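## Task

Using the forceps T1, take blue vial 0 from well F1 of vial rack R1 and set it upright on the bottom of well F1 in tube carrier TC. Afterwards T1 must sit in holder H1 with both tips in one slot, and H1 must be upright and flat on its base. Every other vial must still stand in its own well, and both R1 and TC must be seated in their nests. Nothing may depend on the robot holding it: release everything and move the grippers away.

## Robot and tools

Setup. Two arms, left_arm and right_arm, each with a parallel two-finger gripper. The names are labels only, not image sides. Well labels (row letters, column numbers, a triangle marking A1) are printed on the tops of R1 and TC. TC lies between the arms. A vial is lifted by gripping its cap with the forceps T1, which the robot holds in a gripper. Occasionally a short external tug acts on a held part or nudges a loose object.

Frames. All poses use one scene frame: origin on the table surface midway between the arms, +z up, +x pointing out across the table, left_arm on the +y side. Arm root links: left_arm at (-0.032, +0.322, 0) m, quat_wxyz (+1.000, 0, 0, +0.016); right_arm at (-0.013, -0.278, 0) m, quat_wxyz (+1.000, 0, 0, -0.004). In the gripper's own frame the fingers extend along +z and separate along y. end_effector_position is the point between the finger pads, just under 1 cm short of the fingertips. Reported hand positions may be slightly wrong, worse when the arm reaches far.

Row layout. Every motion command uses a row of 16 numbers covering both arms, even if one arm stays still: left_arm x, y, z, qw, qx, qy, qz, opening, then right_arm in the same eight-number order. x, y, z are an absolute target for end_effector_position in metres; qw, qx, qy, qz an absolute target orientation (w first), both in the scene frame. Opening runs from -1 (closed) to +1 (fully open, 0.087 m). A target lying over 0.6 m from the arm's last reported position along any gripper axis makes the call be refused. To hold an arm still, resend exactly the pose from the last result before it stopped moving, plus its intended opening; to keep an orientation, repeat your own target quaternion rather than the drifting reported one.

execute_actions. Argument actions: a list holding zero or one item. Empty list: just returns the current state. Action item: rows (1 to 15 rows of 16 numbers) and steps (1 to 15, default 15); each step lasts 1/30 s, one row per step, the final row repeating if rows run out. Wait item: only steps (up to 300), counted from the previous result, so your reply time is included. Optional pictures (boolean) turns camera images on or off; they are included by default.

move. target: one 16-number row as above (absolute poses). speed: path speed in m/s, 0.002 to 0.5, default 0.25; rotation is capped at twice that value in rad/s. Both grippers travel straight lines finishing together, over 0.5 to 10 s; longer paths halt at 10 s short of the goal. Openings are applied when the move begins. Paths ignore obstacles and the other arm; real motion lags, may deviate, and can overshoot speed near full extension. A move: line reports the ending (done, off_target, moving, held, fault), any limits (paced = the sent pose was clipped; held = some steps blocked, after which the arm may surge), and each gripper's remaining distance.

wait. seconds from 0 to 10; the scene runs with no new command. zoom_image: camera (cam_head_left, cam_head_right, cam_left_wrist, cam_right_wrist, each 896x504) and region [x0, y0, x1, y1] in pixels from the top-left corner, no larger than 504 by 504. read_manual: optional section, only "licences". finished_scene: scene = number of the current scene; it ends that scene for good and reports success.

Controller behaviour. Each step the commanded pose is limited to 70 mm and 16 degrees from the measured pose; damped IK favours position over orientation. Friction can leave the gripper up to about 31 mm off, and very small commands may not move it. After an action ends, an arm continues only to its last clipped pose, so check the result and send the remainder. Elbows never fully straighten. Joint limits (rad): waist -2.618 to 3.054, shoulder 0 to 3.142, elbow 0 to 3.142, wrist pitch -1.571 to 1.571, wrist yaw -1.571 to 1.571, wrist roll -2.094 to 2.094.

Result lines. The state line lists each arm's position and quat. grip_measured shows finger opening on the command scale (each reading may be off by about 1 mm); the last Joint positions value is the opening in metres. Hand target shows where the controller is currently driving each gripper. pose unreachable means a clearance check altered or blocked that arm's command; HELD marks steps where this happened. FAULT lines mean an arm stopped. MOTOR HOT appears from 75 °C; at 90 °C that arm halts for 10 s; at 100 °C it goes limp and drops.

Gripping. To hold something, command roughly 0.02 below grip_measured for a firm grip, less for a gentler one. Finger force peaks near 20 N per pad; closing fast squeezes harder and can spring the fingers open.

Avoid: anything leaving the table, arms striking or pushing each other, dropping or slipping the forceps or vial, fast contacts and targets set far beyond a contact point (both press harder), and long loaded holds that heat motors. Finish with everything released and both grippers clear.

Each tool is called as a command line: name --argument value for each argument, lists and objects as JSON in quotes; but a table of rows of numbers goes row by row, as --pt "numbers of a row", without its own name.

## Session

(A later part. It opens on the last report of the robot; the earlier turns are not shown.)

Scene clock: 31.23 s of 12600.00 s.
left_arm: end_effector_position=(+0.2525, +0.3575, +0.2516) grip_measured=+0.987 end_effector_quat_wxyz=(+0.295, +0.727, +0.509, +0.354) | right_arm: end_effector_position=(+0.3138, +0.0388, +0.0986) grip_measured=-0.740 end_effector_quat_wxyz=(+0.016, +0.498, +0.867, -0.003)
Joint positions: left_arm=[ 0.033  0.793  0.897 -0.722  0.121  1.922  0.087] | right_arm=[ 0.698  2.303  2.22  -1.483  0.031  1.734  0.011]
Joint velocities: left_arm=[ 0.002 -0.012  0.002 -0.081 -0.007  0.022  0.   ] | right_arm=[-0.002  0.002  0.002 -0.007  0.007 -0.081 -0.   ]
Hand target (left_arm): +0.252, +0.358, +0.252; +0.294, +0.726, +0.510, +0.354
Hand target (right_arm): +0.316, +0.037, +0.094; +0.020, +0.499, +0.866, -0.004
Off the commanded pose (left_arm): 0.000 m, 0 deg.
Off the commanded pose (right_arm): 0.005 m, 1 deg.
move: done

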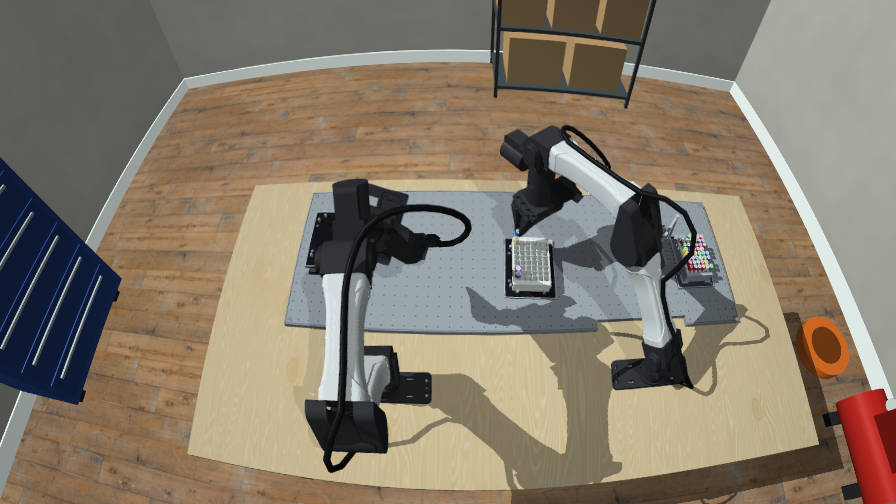

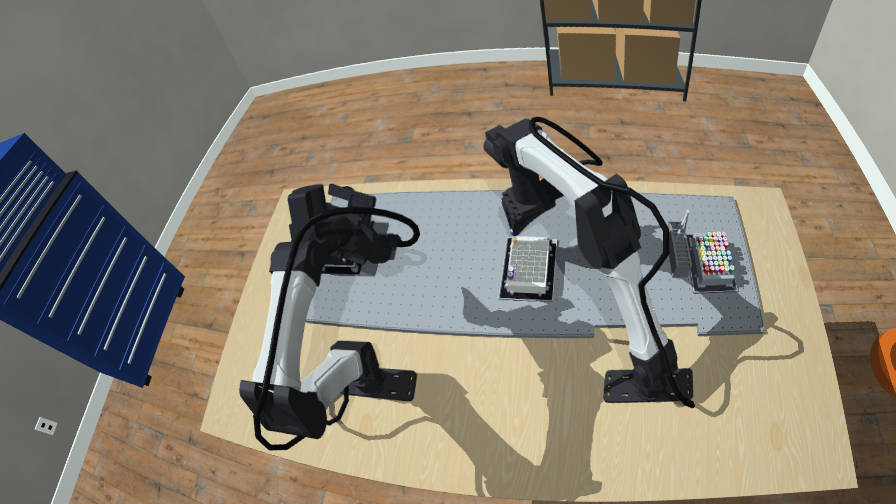

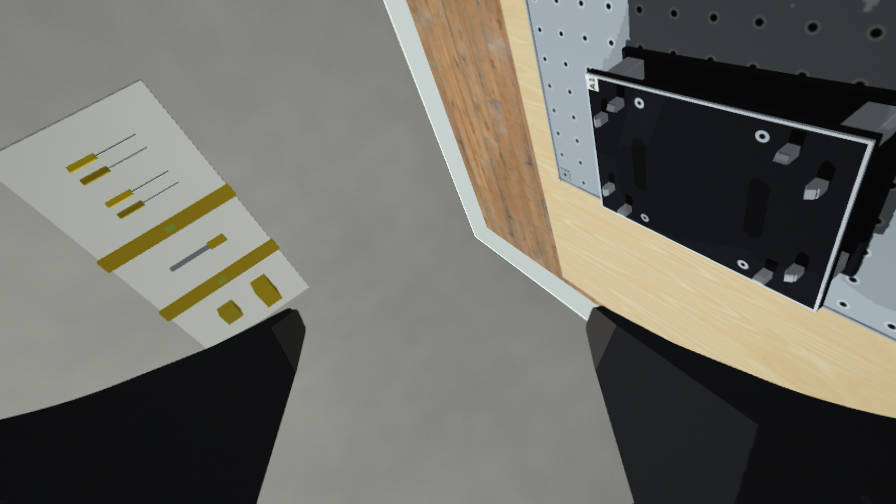

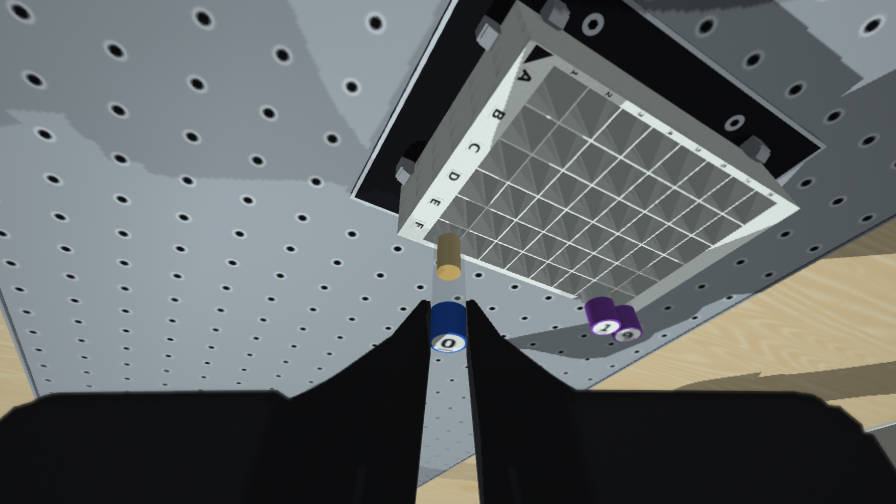

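move --target '[0.2524,0.358,0.2516,0.294,0.726,0.51,0.354,1,0.3185,0.037,0.0986,0.031,0.498,0.867,0.0,-0.76]' --speed 0.012

zoom_image --camera "cam_right_wrist" --region '[380,160,520,300]'

Scene clock: 33.93 s of 12600.00 s.
left_arm: end_effector_position=(+0.2525, +0.3575, +0.2516) grip_measured=+0.987 end_effector_quat_wxyz=(+0.295, +0.727, +0.509, +0.354) | right_arm: end_effector_position=(+0.3141, +0.0384, +0.0985) grip_measured=-0.740 end_effector_quat_wxyz=(+0.017, +0.498, +0.867, -0.004)
Joint positions: left_arm=[ 0.033  0.793  0.897 -0.722  0.121  1.922  0.087] | right_arm=[ 0.698  2.303  2.22  -1.483  0.034  1.734  0.011]
Joint velocities: left_arm=[ 0.012  0.002  0.002  0.007  0.007  0.022 -0.001] | right_arm=[ 0.002 -0.002  0.002 -0.022  0.022 -0.051  0.001]
Hand target (left_arm): +0.252, +0.358, +0.252; +0.294, +0.726, +0.510, +0.354
Hand target (right_arm): +0.319, +0.037, +0.099; +0.031, +0.498, +0.867, -0.001
Off the commanded pose (left_arm): 0.000 m, 0 deg.
Off the commanded pose (right_arm): 0.005 m, 2 deg.
move: done

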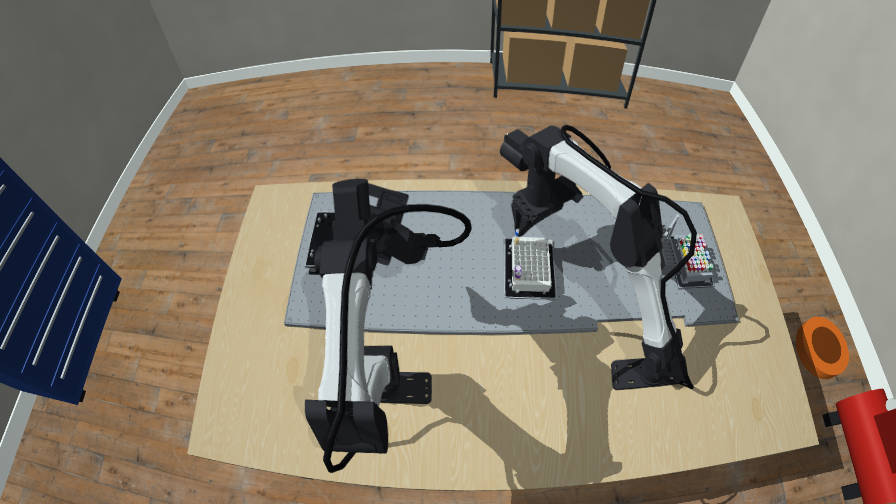

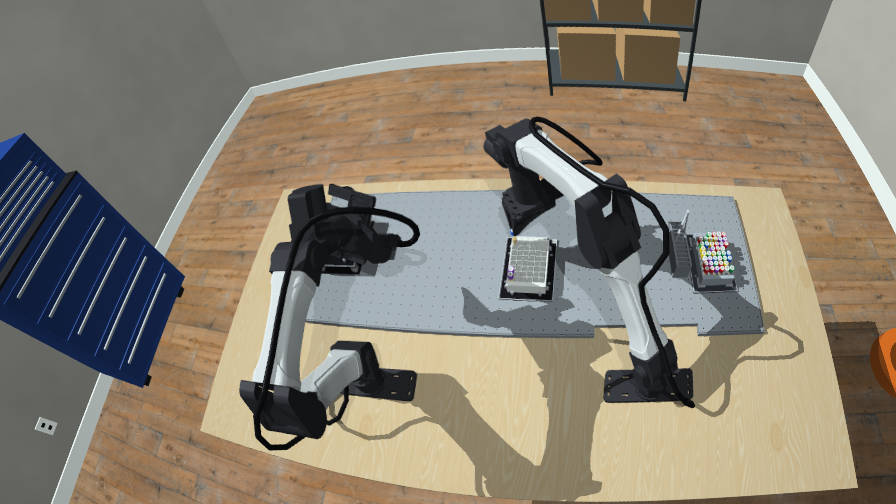

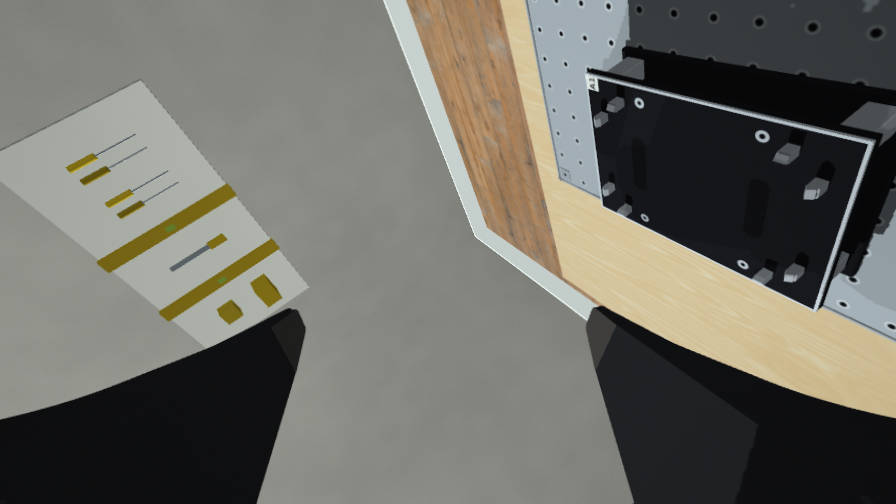

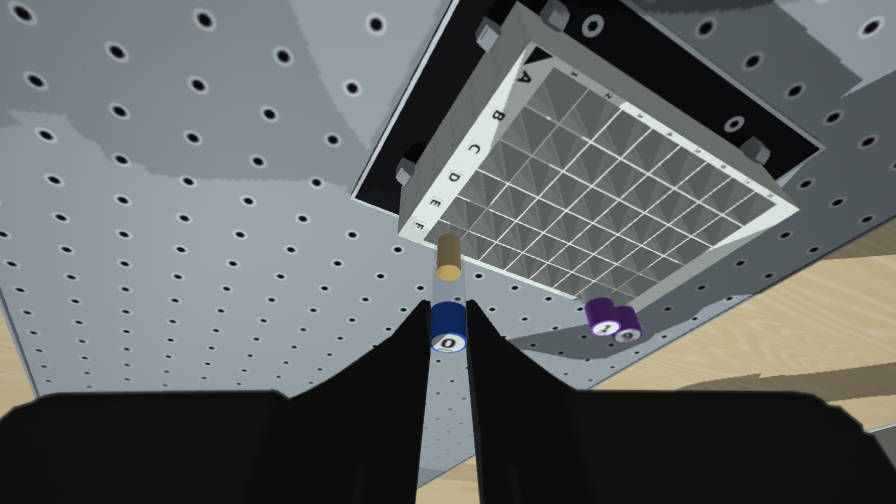

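Region (380, 160, 520, 300) of cam_right_wrist's 896x504 image, scaled by 3.600, with more detail than that image has.

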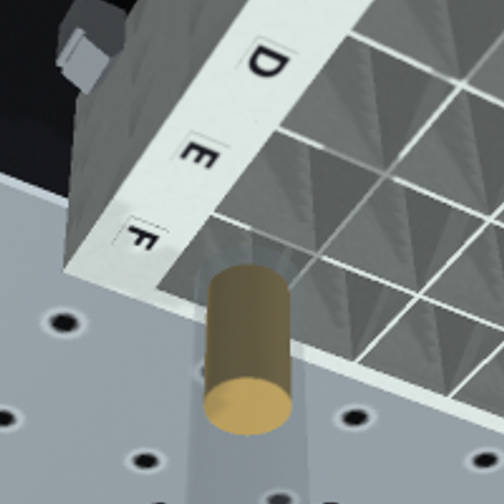

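Now descend with this bias (wrist leads outward).

move --target '[0.2524,0.358,0.2516,0.294,0.726,0.51,0.354,1,0.3185,0.036,0.084,0.035,0.498,0.867,0.0,-0.76]' --speed 0.01

zoom_image --camera "cam_right_wrist" --region '[380,160,520,300]'

Scene clock: 36.63 s of 12600.00 s.
left_arm: end_effector_position=(+0.2525, +0.3575, +0.2516) grip_measured=+0.987 end_effector_quat_wxyz=(+0.295, +0.727, +0.509, +0.354) | right_arm: end_effector_position=(+0.3138, +0.0381, +0.0974) grip_measured=-0.740 end_effector_quat_wxyz=(+0.020, +0.498, +0.867, +0.004)
Joint positions: left_arm=[ 0.033  0.793  0.897 -0.722  0.121  1.922  0.087] | right_arm=[ 0.698  2.275  2.167 -1.441  0.034  1.734  0.011]
Joint velocities: left_arm=[-0.007  0.012  0.002 -0.081  0.037 -0.051 -0.001] | right_arm=[-0.007 -0.007 -0.007  0.007 -0.081  0.081  0.   ]
Hand target (left_arm): +0.252, +0.358, +0.252; +0.294, +0.726, +0.510, +0.354
Hand target (right_arm): +0.318, +0.036, +0.084; +0.034, +0.498, +0.867, -0.001
Off the commanded pose (left_arm): 0.000 m, 0 deg.
Off the commanded pose (right_arm): 0.014 m, 2 deg.
move: off_target (right_arm)

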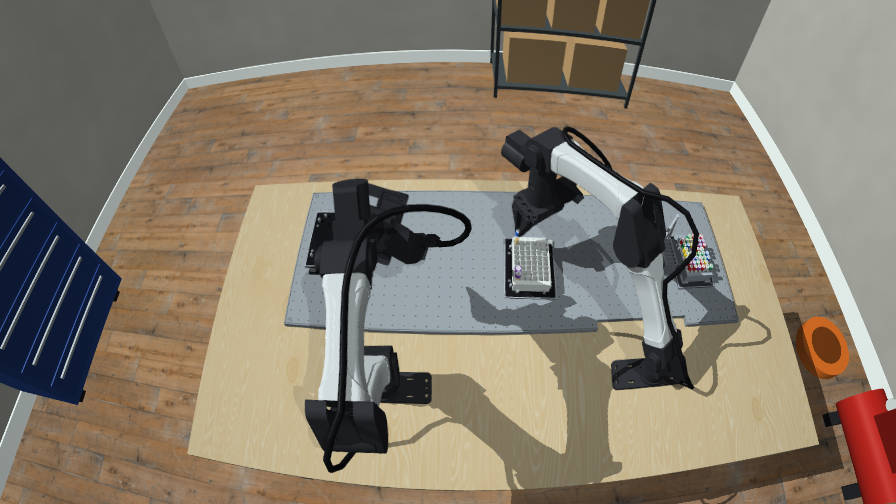

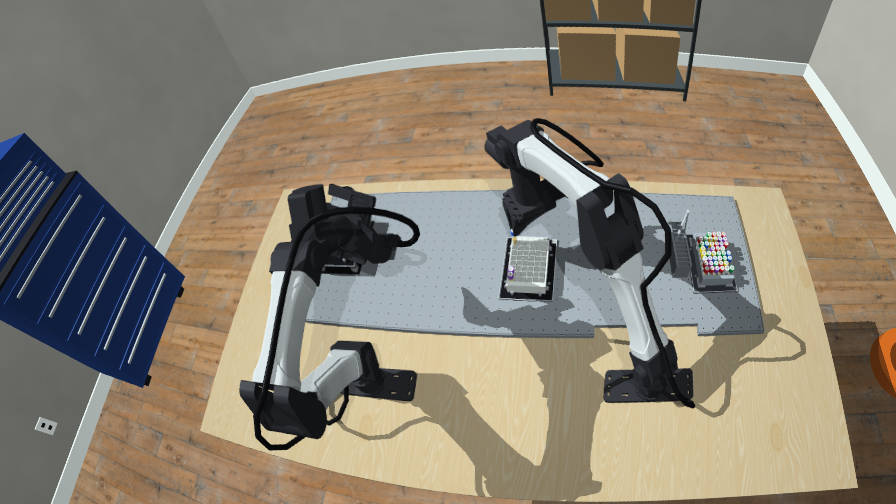

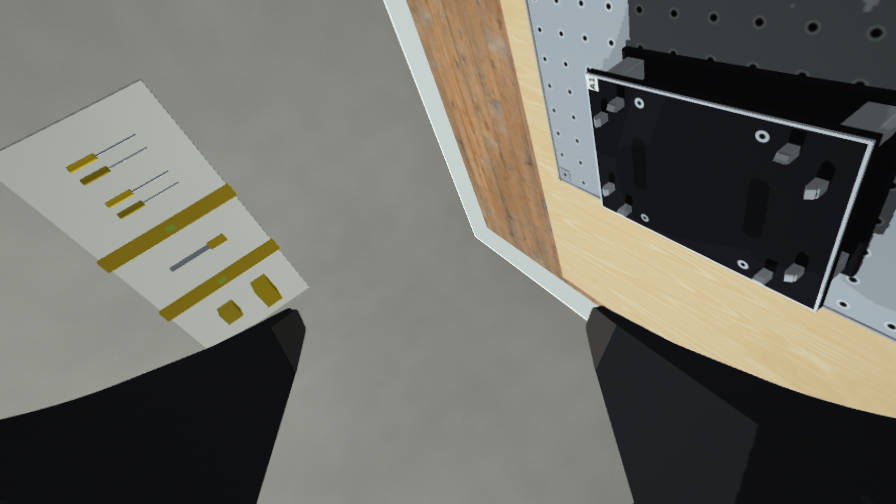

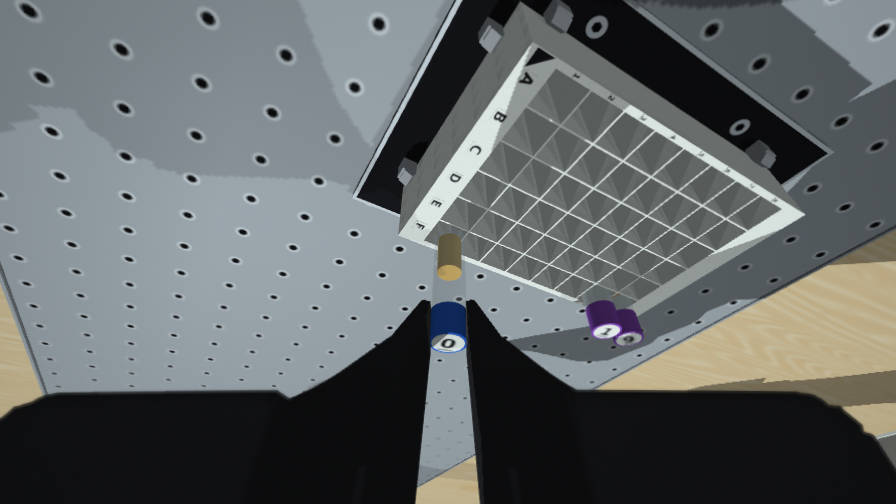

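Region (380, 160, 520, 300) of cam_right_wrist's 896x504 image, scaled by 3.600, with more detail than that image has.

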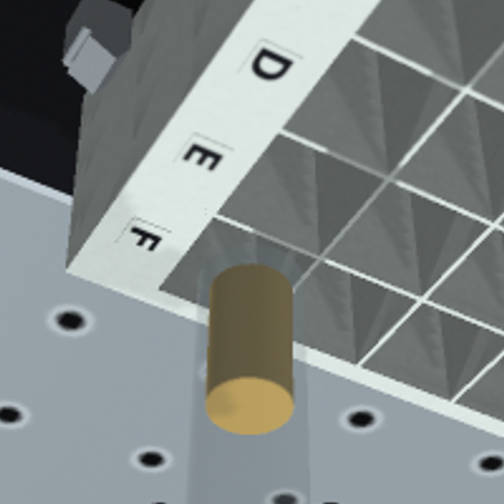

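On the rim. Lift and realign (want ≈0.3165, 0.037).

move --target '[0.2524,0.358,0.2516,0.294,0.726,0.51,0.354,1,0.318,0.037,0.109,0.033,0.498,0.867,0.003,-0.76]' --speed 0.012

zoom_image --camera "cam_right_wrist" --region '[380,160,520,300]'

Scene clock: 38.90 s of 12600.00 s.
left_arm: end_effector_position=(+0.2525, +0.3575, +0.2516) grip_measured=+0.987 end_effector_quat_wxyz=(+0.295, +0.727, +0.509, +0.354) | right_arm: end_effector_position=(+0.3159, +0.0367, +0.1086) grip_measured=-0.740 end_effector_quat_wxyz=(+0.028, +0.498, +0.867, +0.007)
Joint positions: left_arm=[ 0.033  0.793  0.897 -0.722  0.121  1.922  0.087] | right_arm=[ 0.698  2.275  2.213 -1.477  0.048  1.734  0.011]
Joint velocities: left_arm=[-0.007 -0.002 -0.017  0.037 -0.051 -0.037  0.   ] | right_arm=[ 0.002 -0.017  0.007 -0.066  0.051  0.081  0.001]
Hand target (left_arm): +0.252, +0.358, +0.252; +0.294, +0.726, +0.510, +0.354
Hand target (right_arm): +0.318, +0.037, +0.109; +0.033, +0.498, +0.867, +0.004
Off the commanded pose (left_arm): 0.000 m, 0 deg.
Off the commanded pose (right_arm): 0.002 m, 1 deg.
move: done

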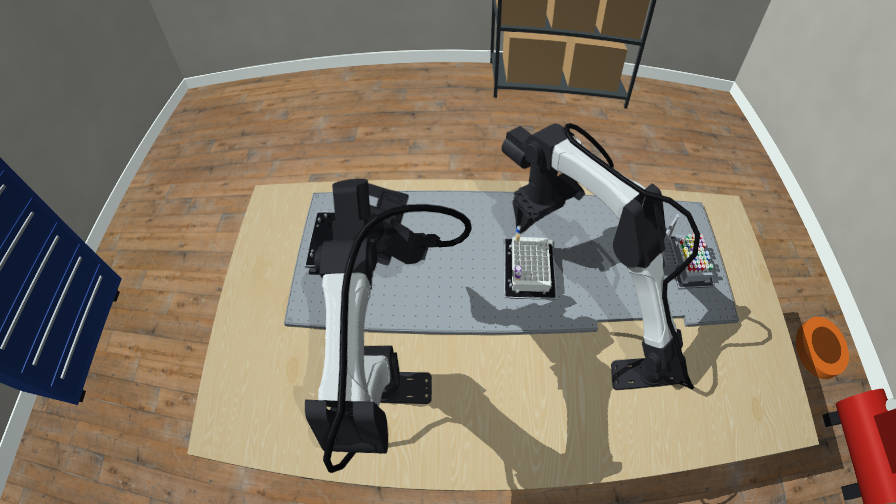

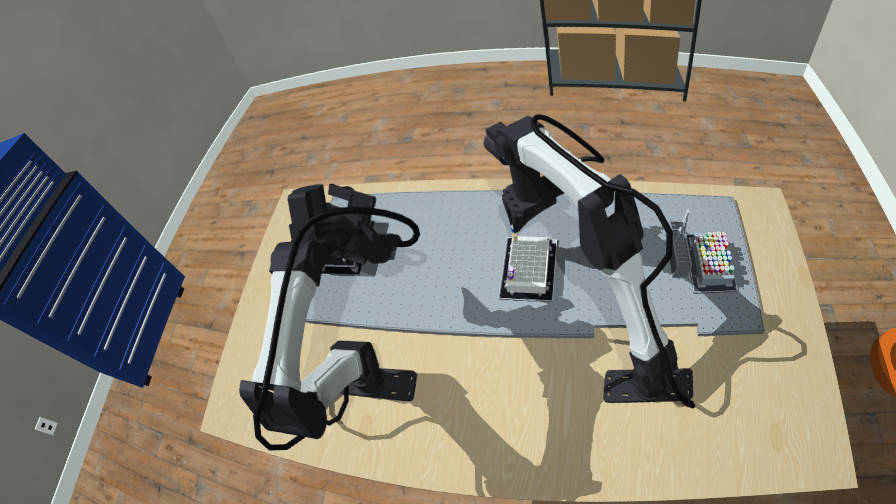

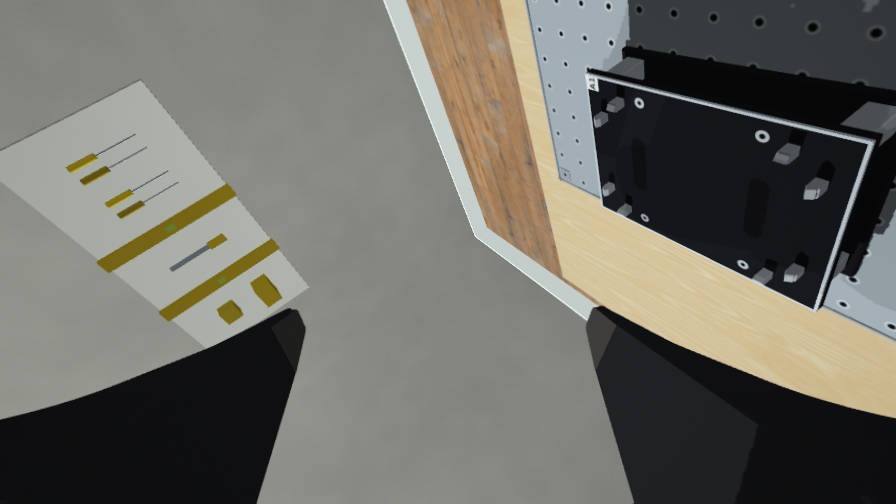

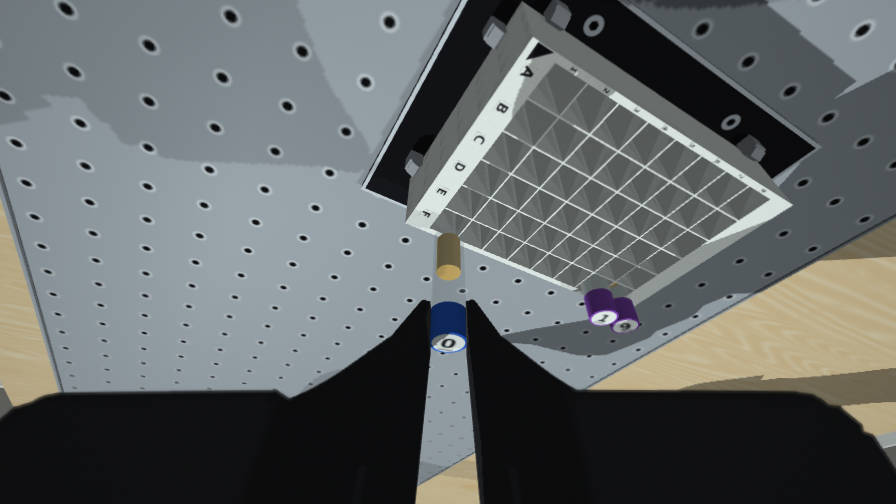

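Region (380, 160, 520, 300) of cam_right_wrist's 896x504 image, scaled by 3.600, with more detail than that image has.

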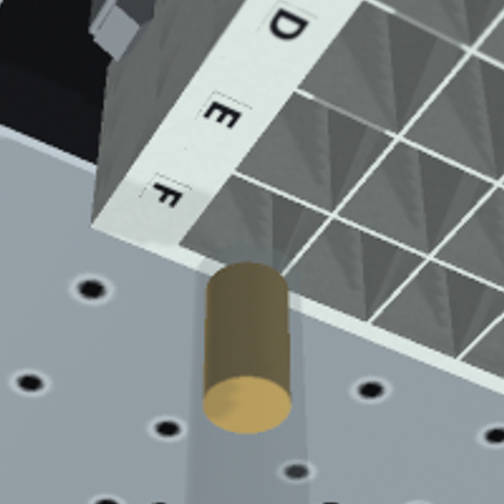

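move --target '[0.2524,0.358,0.2516,0.294,0.726,0.51,0.354,1,0.316,0.037,0.084,0.026,0.498,0.867,0.002,-0.76]' --speed 0.012

zoom_image --camera "cam_right_wrist" --region '[380,160,520,300]'

Scene clock: 42.10 s of 12600.00 s.
left_arm: end_effector_position=(+0.2525, +0.3575, +0.2516) grip_measured=+0.987 end_effector_quat_wxyz=(+0.295, +0.727, +0.509, +0.354) | right_arm: end_effector_position=(+0.3162, +0.0371, +0.0899) grip_measured=-0.740 end_effector_quat_wxyz=(+0.026, +0.498, +0.867, +0.003)
Joint positions: left_arm=[ 0.033  0.793  0.897 -0.722  0.121  1.922  0.087] | right_arm=[ 0.698  2.275  2.139 -1.411  0.047  1.734  0.011]
Joint velocities: left_arm=[-0.002 -0.002  0.007 -0.007 -0.154 -0.022 -0.001] | right_arm=[ 0.002 -0.002 -0.007 -0.095 -0.051  0.022  0.   ]
Hand target (left_arm): +0.252, +0.358, +0.252; +0.294, +0.726, +0.510, +0.354
Hand target (right_arm): +0.316, +0.037, +0.084; +0.026, +0.498, +0.867, +0.002
Off the commanded pose (left_arm): 0.000 m, 0 deg.
Off the commanded pose (right_arm): 0.006 m, 0 deg.
move: done

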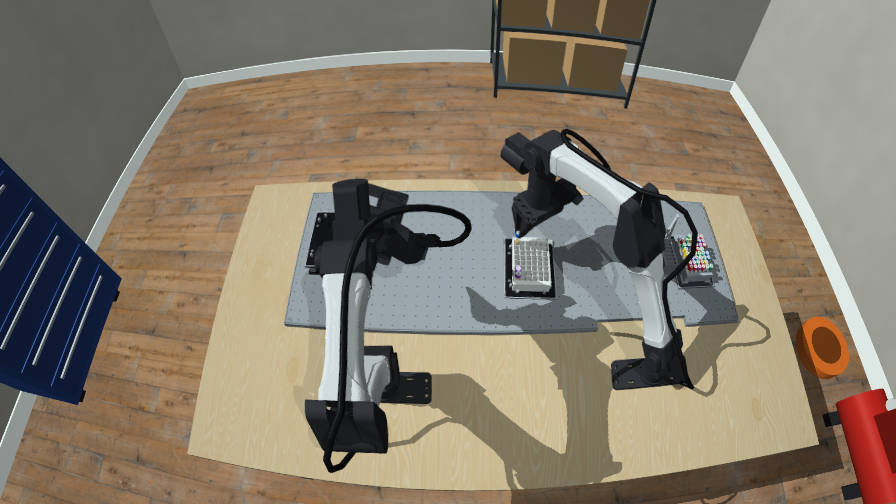

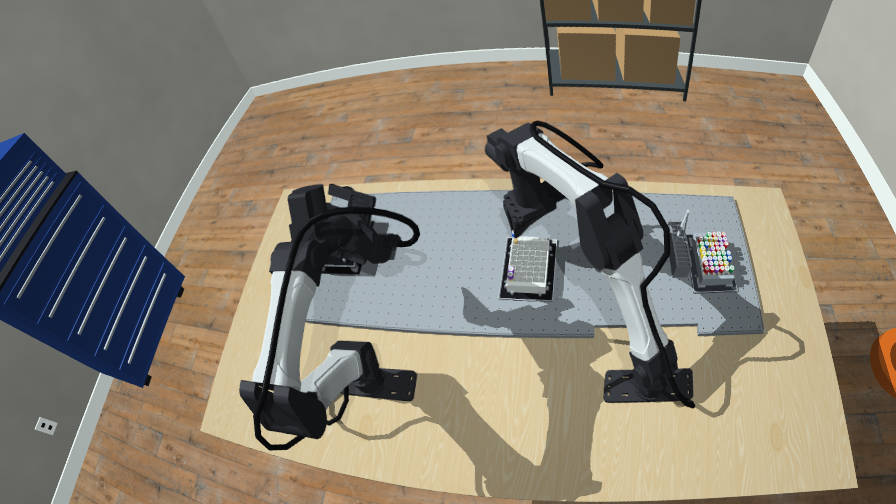

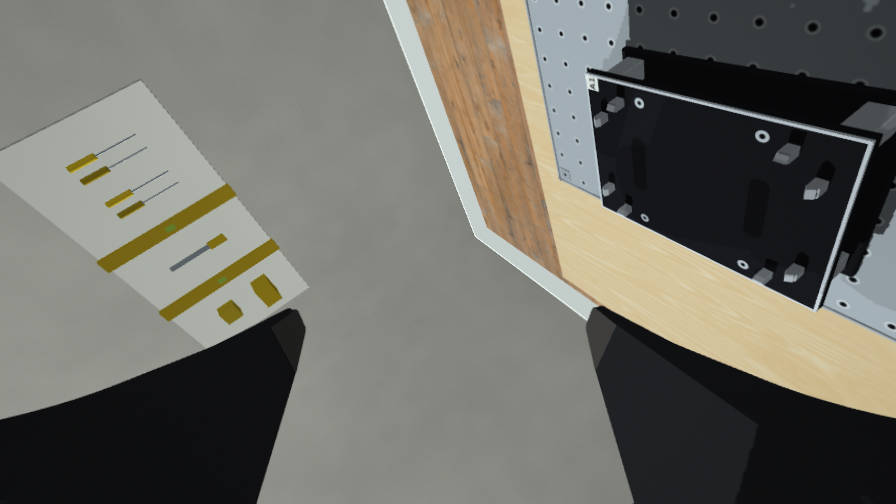

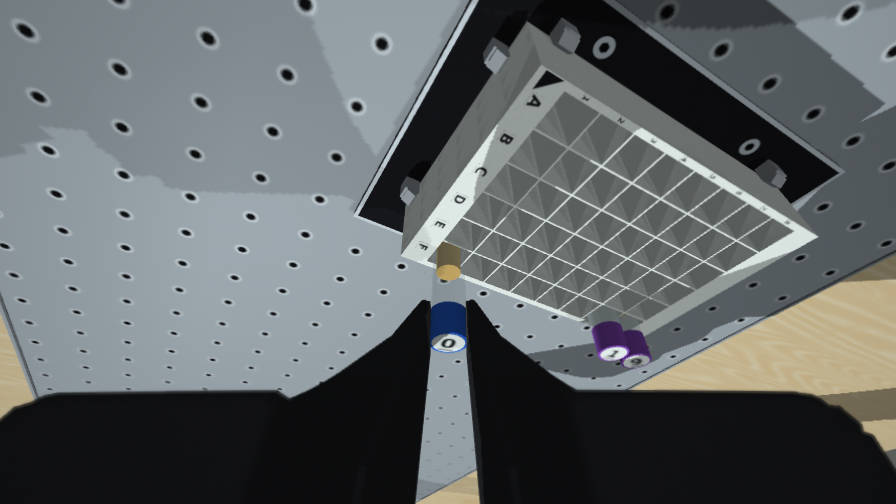

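Region (380, 160, 520, 300) of cam_right_wrist's 896x504 image, scaled by 3.600, with more detail than that image has.

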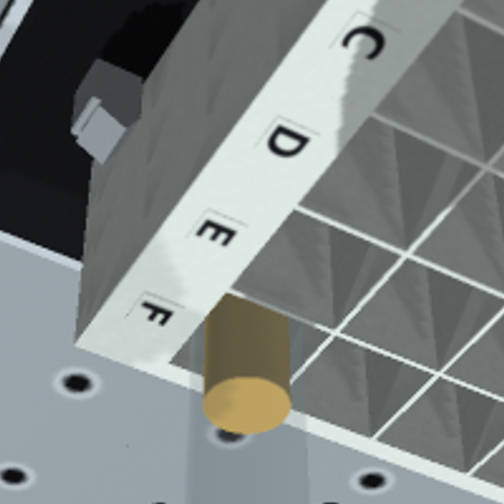

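move --target '[0.2524,0.358,0.2516,0.294,0.726,0.51,0.354,1,0.316,0.037,0.068,0.026,0.498,0.867,0.002,-0.76]' --speed 0.012

execute_actions --actions '[{"rows":[[0.2524,0.358,0.2516,0.294,0.726,0.51,0.354,1,0.316,0.037,0.074,0.026,0.498,0.867,0.002,-0.45]],"steps":10}]' --pictures false

move --target '[0.2524,0.358,0.2516,0.294,0.726,0.51,0.354,1,0.33,0.0,0.16,0.06,0.495,0.863,0.08,-0.45]' --speed 0.12

Scene clock: 45.33 s of 12600.00 s.
left_arm: end_effector_position=(+0.2525, +0.3575, +0.2516) grip_measured=+0.987 end_effector_quat_wxyz=(+0.295, +0.727, +0.509, +0.354) | right_arm: end_effector_position=(+0.3166, +0.0373, +0.0723) grip_measured=-0.740 end_effector_quat_wxyz=(+0.026, +0.498, +0.867, +0.001)
Joint positions: left_arm=[ 0.033  0.793  0.897 -0.722  0.121  1.922  0.087] | right_arm=[ 0.698  2.275  2.069 -1.344  0.047  1.734  0.011]
Joint velocities: left_arm=[-0.007 -0.007 -0.012 -0.037 -0.037  0.007  0.001] | right_arm=[-0.002  0.002 -0.022 -0.037  0.022 -0.022 -0.   ]
Hand target (left_arm): +0.252, +0.358, +0.252; +0.294, +0.726, +0.510, +0.354
Hand target (right_arm): +0.316, +0.037, +0.068; +0.026, +0.498, +0.867, +0.002
Off the commanded pose (left_arm): 0.000 m, 0 deg.
Off the commanded pose (right_arm): 0.004 m, 0 deg.
move: done

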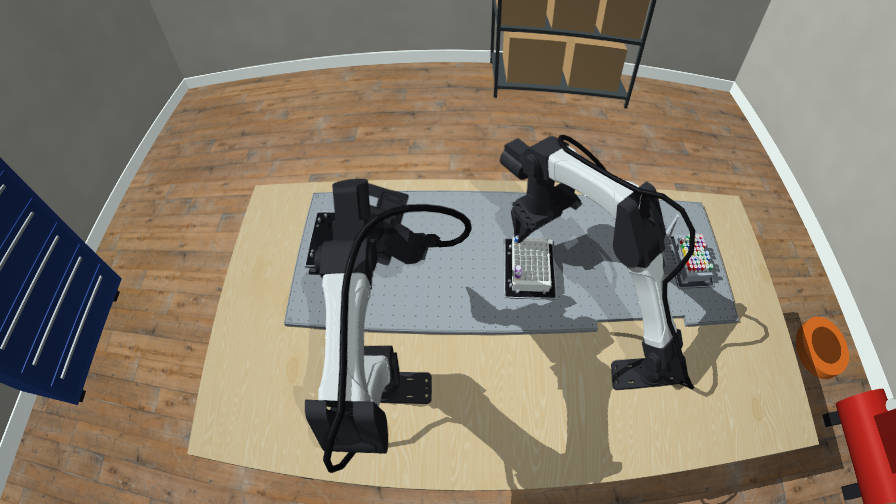

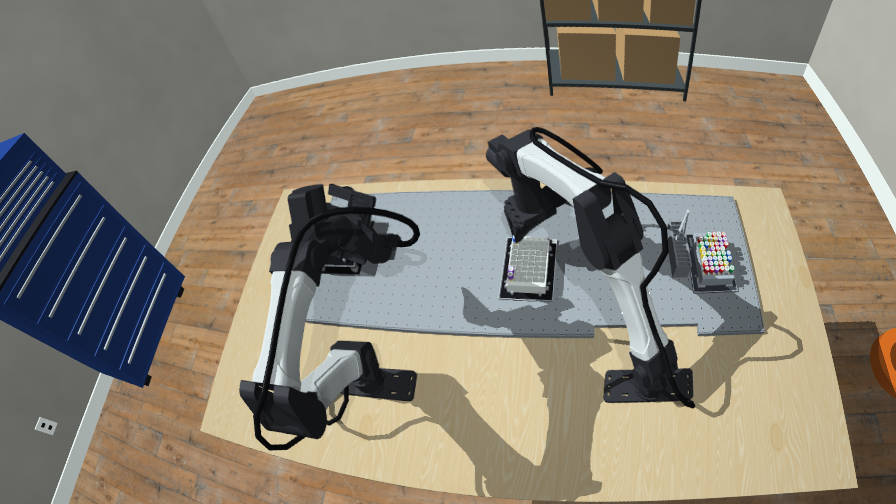

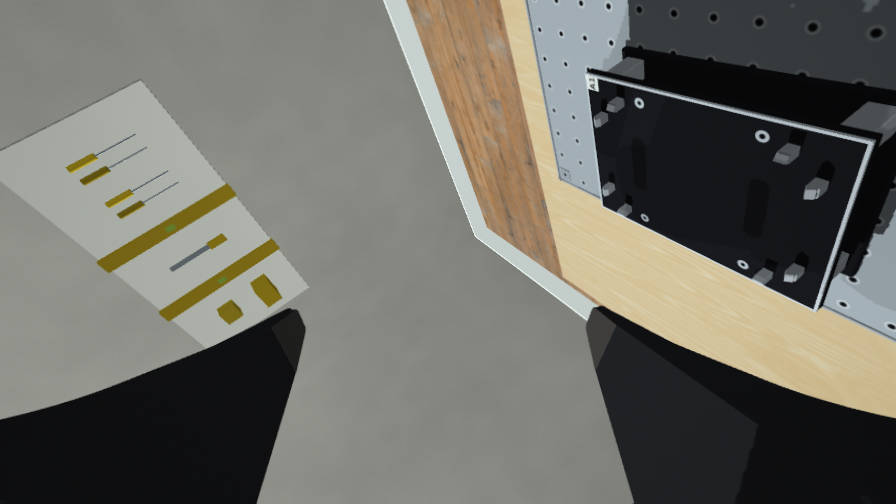

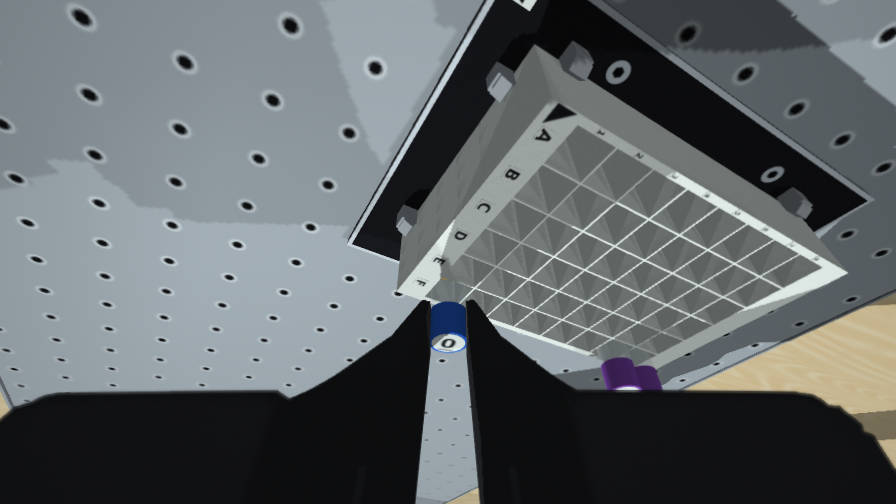

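Scene clock: 45.67 s of 12600.00 s.
left_arm: end_effector_position=(+0.2525, +0.3575, +0.2516) grip_measured=+0.987 end_effector_quat_wxyz=(+0.295, +0.727, +0.509, +0.354) | right_arm: end_effector_position=(+0.3166, +0.0373, +0.0723) grip_measured=-0.450 end_effector_quat_wxyz=(+0.026, +0.498, +0.867, +0.001)
Joint positions: left_arm=[ 0.033  0.793  0.897 -0.722  0.121  1.922  0.087] | right_arm=[ 0.698  2.275  2.069 -1.344  0.047  1.734  0.024]
Joint velocities: left_arm=[ 0.002 -0.002  0.002  0.022 -0.007  0.007  0.   ] | right_arm=[ 0.002 -0.007 -0.002 -0.037  0.007 -0.007  0.001]
Hand target (left_arm): +0.252, +0.358, +0.252; +0.294, +0.726, +0.510, +0.354
Hand target (right_arm): +0.316, +0.037, +0.074; +0.026, +0.498, +0.867, +0.002
Off the commanded pose (left_arm): 0.000 m, 0 deg.
Off the commanded pose (right_arm): 0.002 m, 0 deg.
Steps of this call (steps 1 to 10: all 10 steps of this action). Readings (end_effector_position):
1: left_arm (+0.2525, +0.3575, +0.2516) | right_arm (+0.3166, +0.0373, +0.0723)
2: left_arm (+0.2525, +0.3575, +0.2516) | right_arm (+0.3166, +0.0373, +0.0723)
4: left_arm (+0.2525, +0.3575, +0.2516) | right_arm (+0.3166, +0.0373, +0.0723)
8: left_arm (+0.2525, +0.3575, +0.2516) | right_arm (+0.3166, +0.0373, +0.0723)
10: the state above

Scene clock: 47.07 s of 12600.00 s.
left_arm: end_effector_position=(+0.2525, +0.3575, +0.2516) grip_measured=+0.987 end_effector_quat_wxyz=(+0.295, +0.727, +0.509, +0.354) | right_arm: end_effector_position=(+0.3346, +0.0062, +0.1601) grip_measured=-0.450 end_effector_quat_wxyz=(+0.066, +0.496, +0.861, +0.086)
Joint positions: left_arm=[ 0.033  0.793  0.897 -0.722  0.121  1.922  0.087] | right_arm=[ 0.618  2.07   2.069 -1.357  0.047  1.651  0.024]
Joint velocities: left_arm=[ 0.007 -0.012 -0.002  0.037 -0.022 -0.007 -0.001] | right_arm=[ 0.017  0.007 -0.002  0.007 -0.007 -0.095  0.   ]
Hand target (left_arm): +0.252, +0.358, +0.252; +0.294, +0.726, +0.510, +0.354
Hand target (right_arm): +0.330, -0.001, +0.160; +0.062, +0.496, +0.863, +0.079
Off the commanded pose (left_arm): 0.000 m, 0 deg.
Off the commanded pose (right_arm): 0.008 m, 1 deg.
move: done

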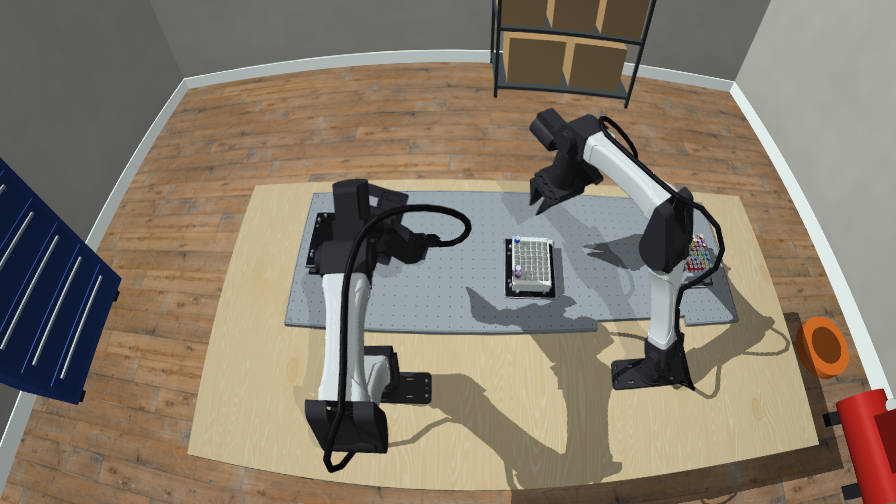

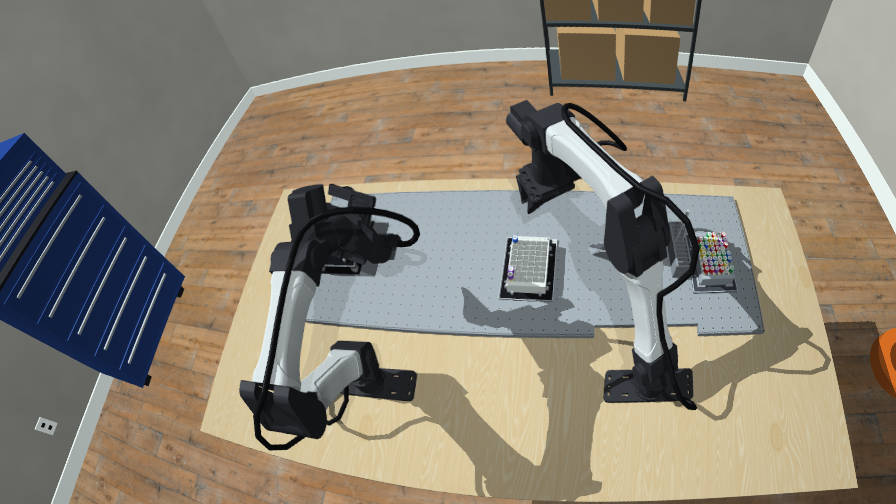

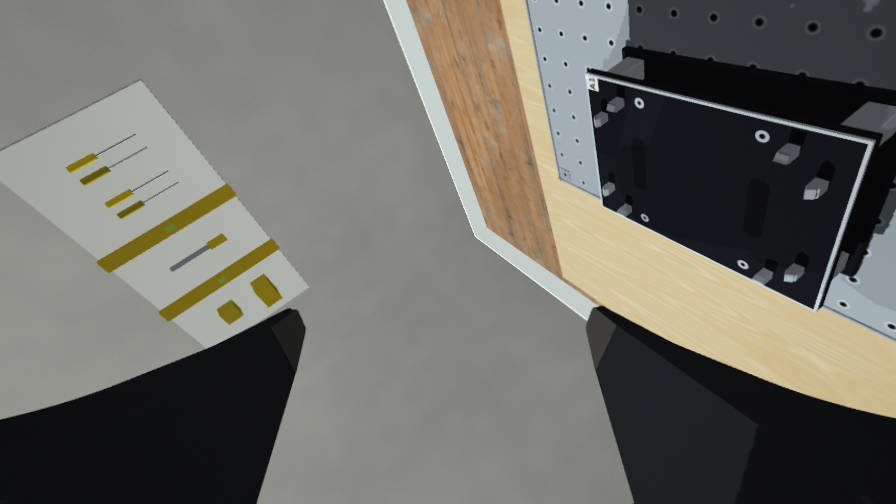

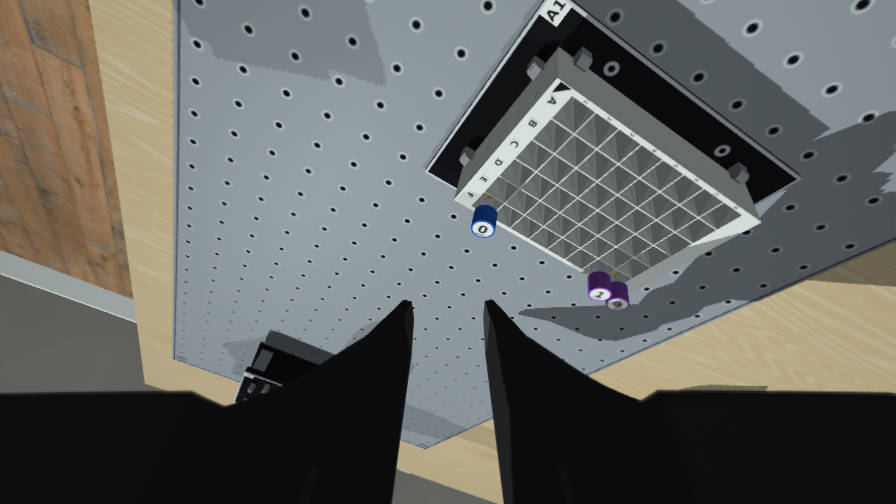

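finished_scene --scene 2

The scene is finished: the task was done.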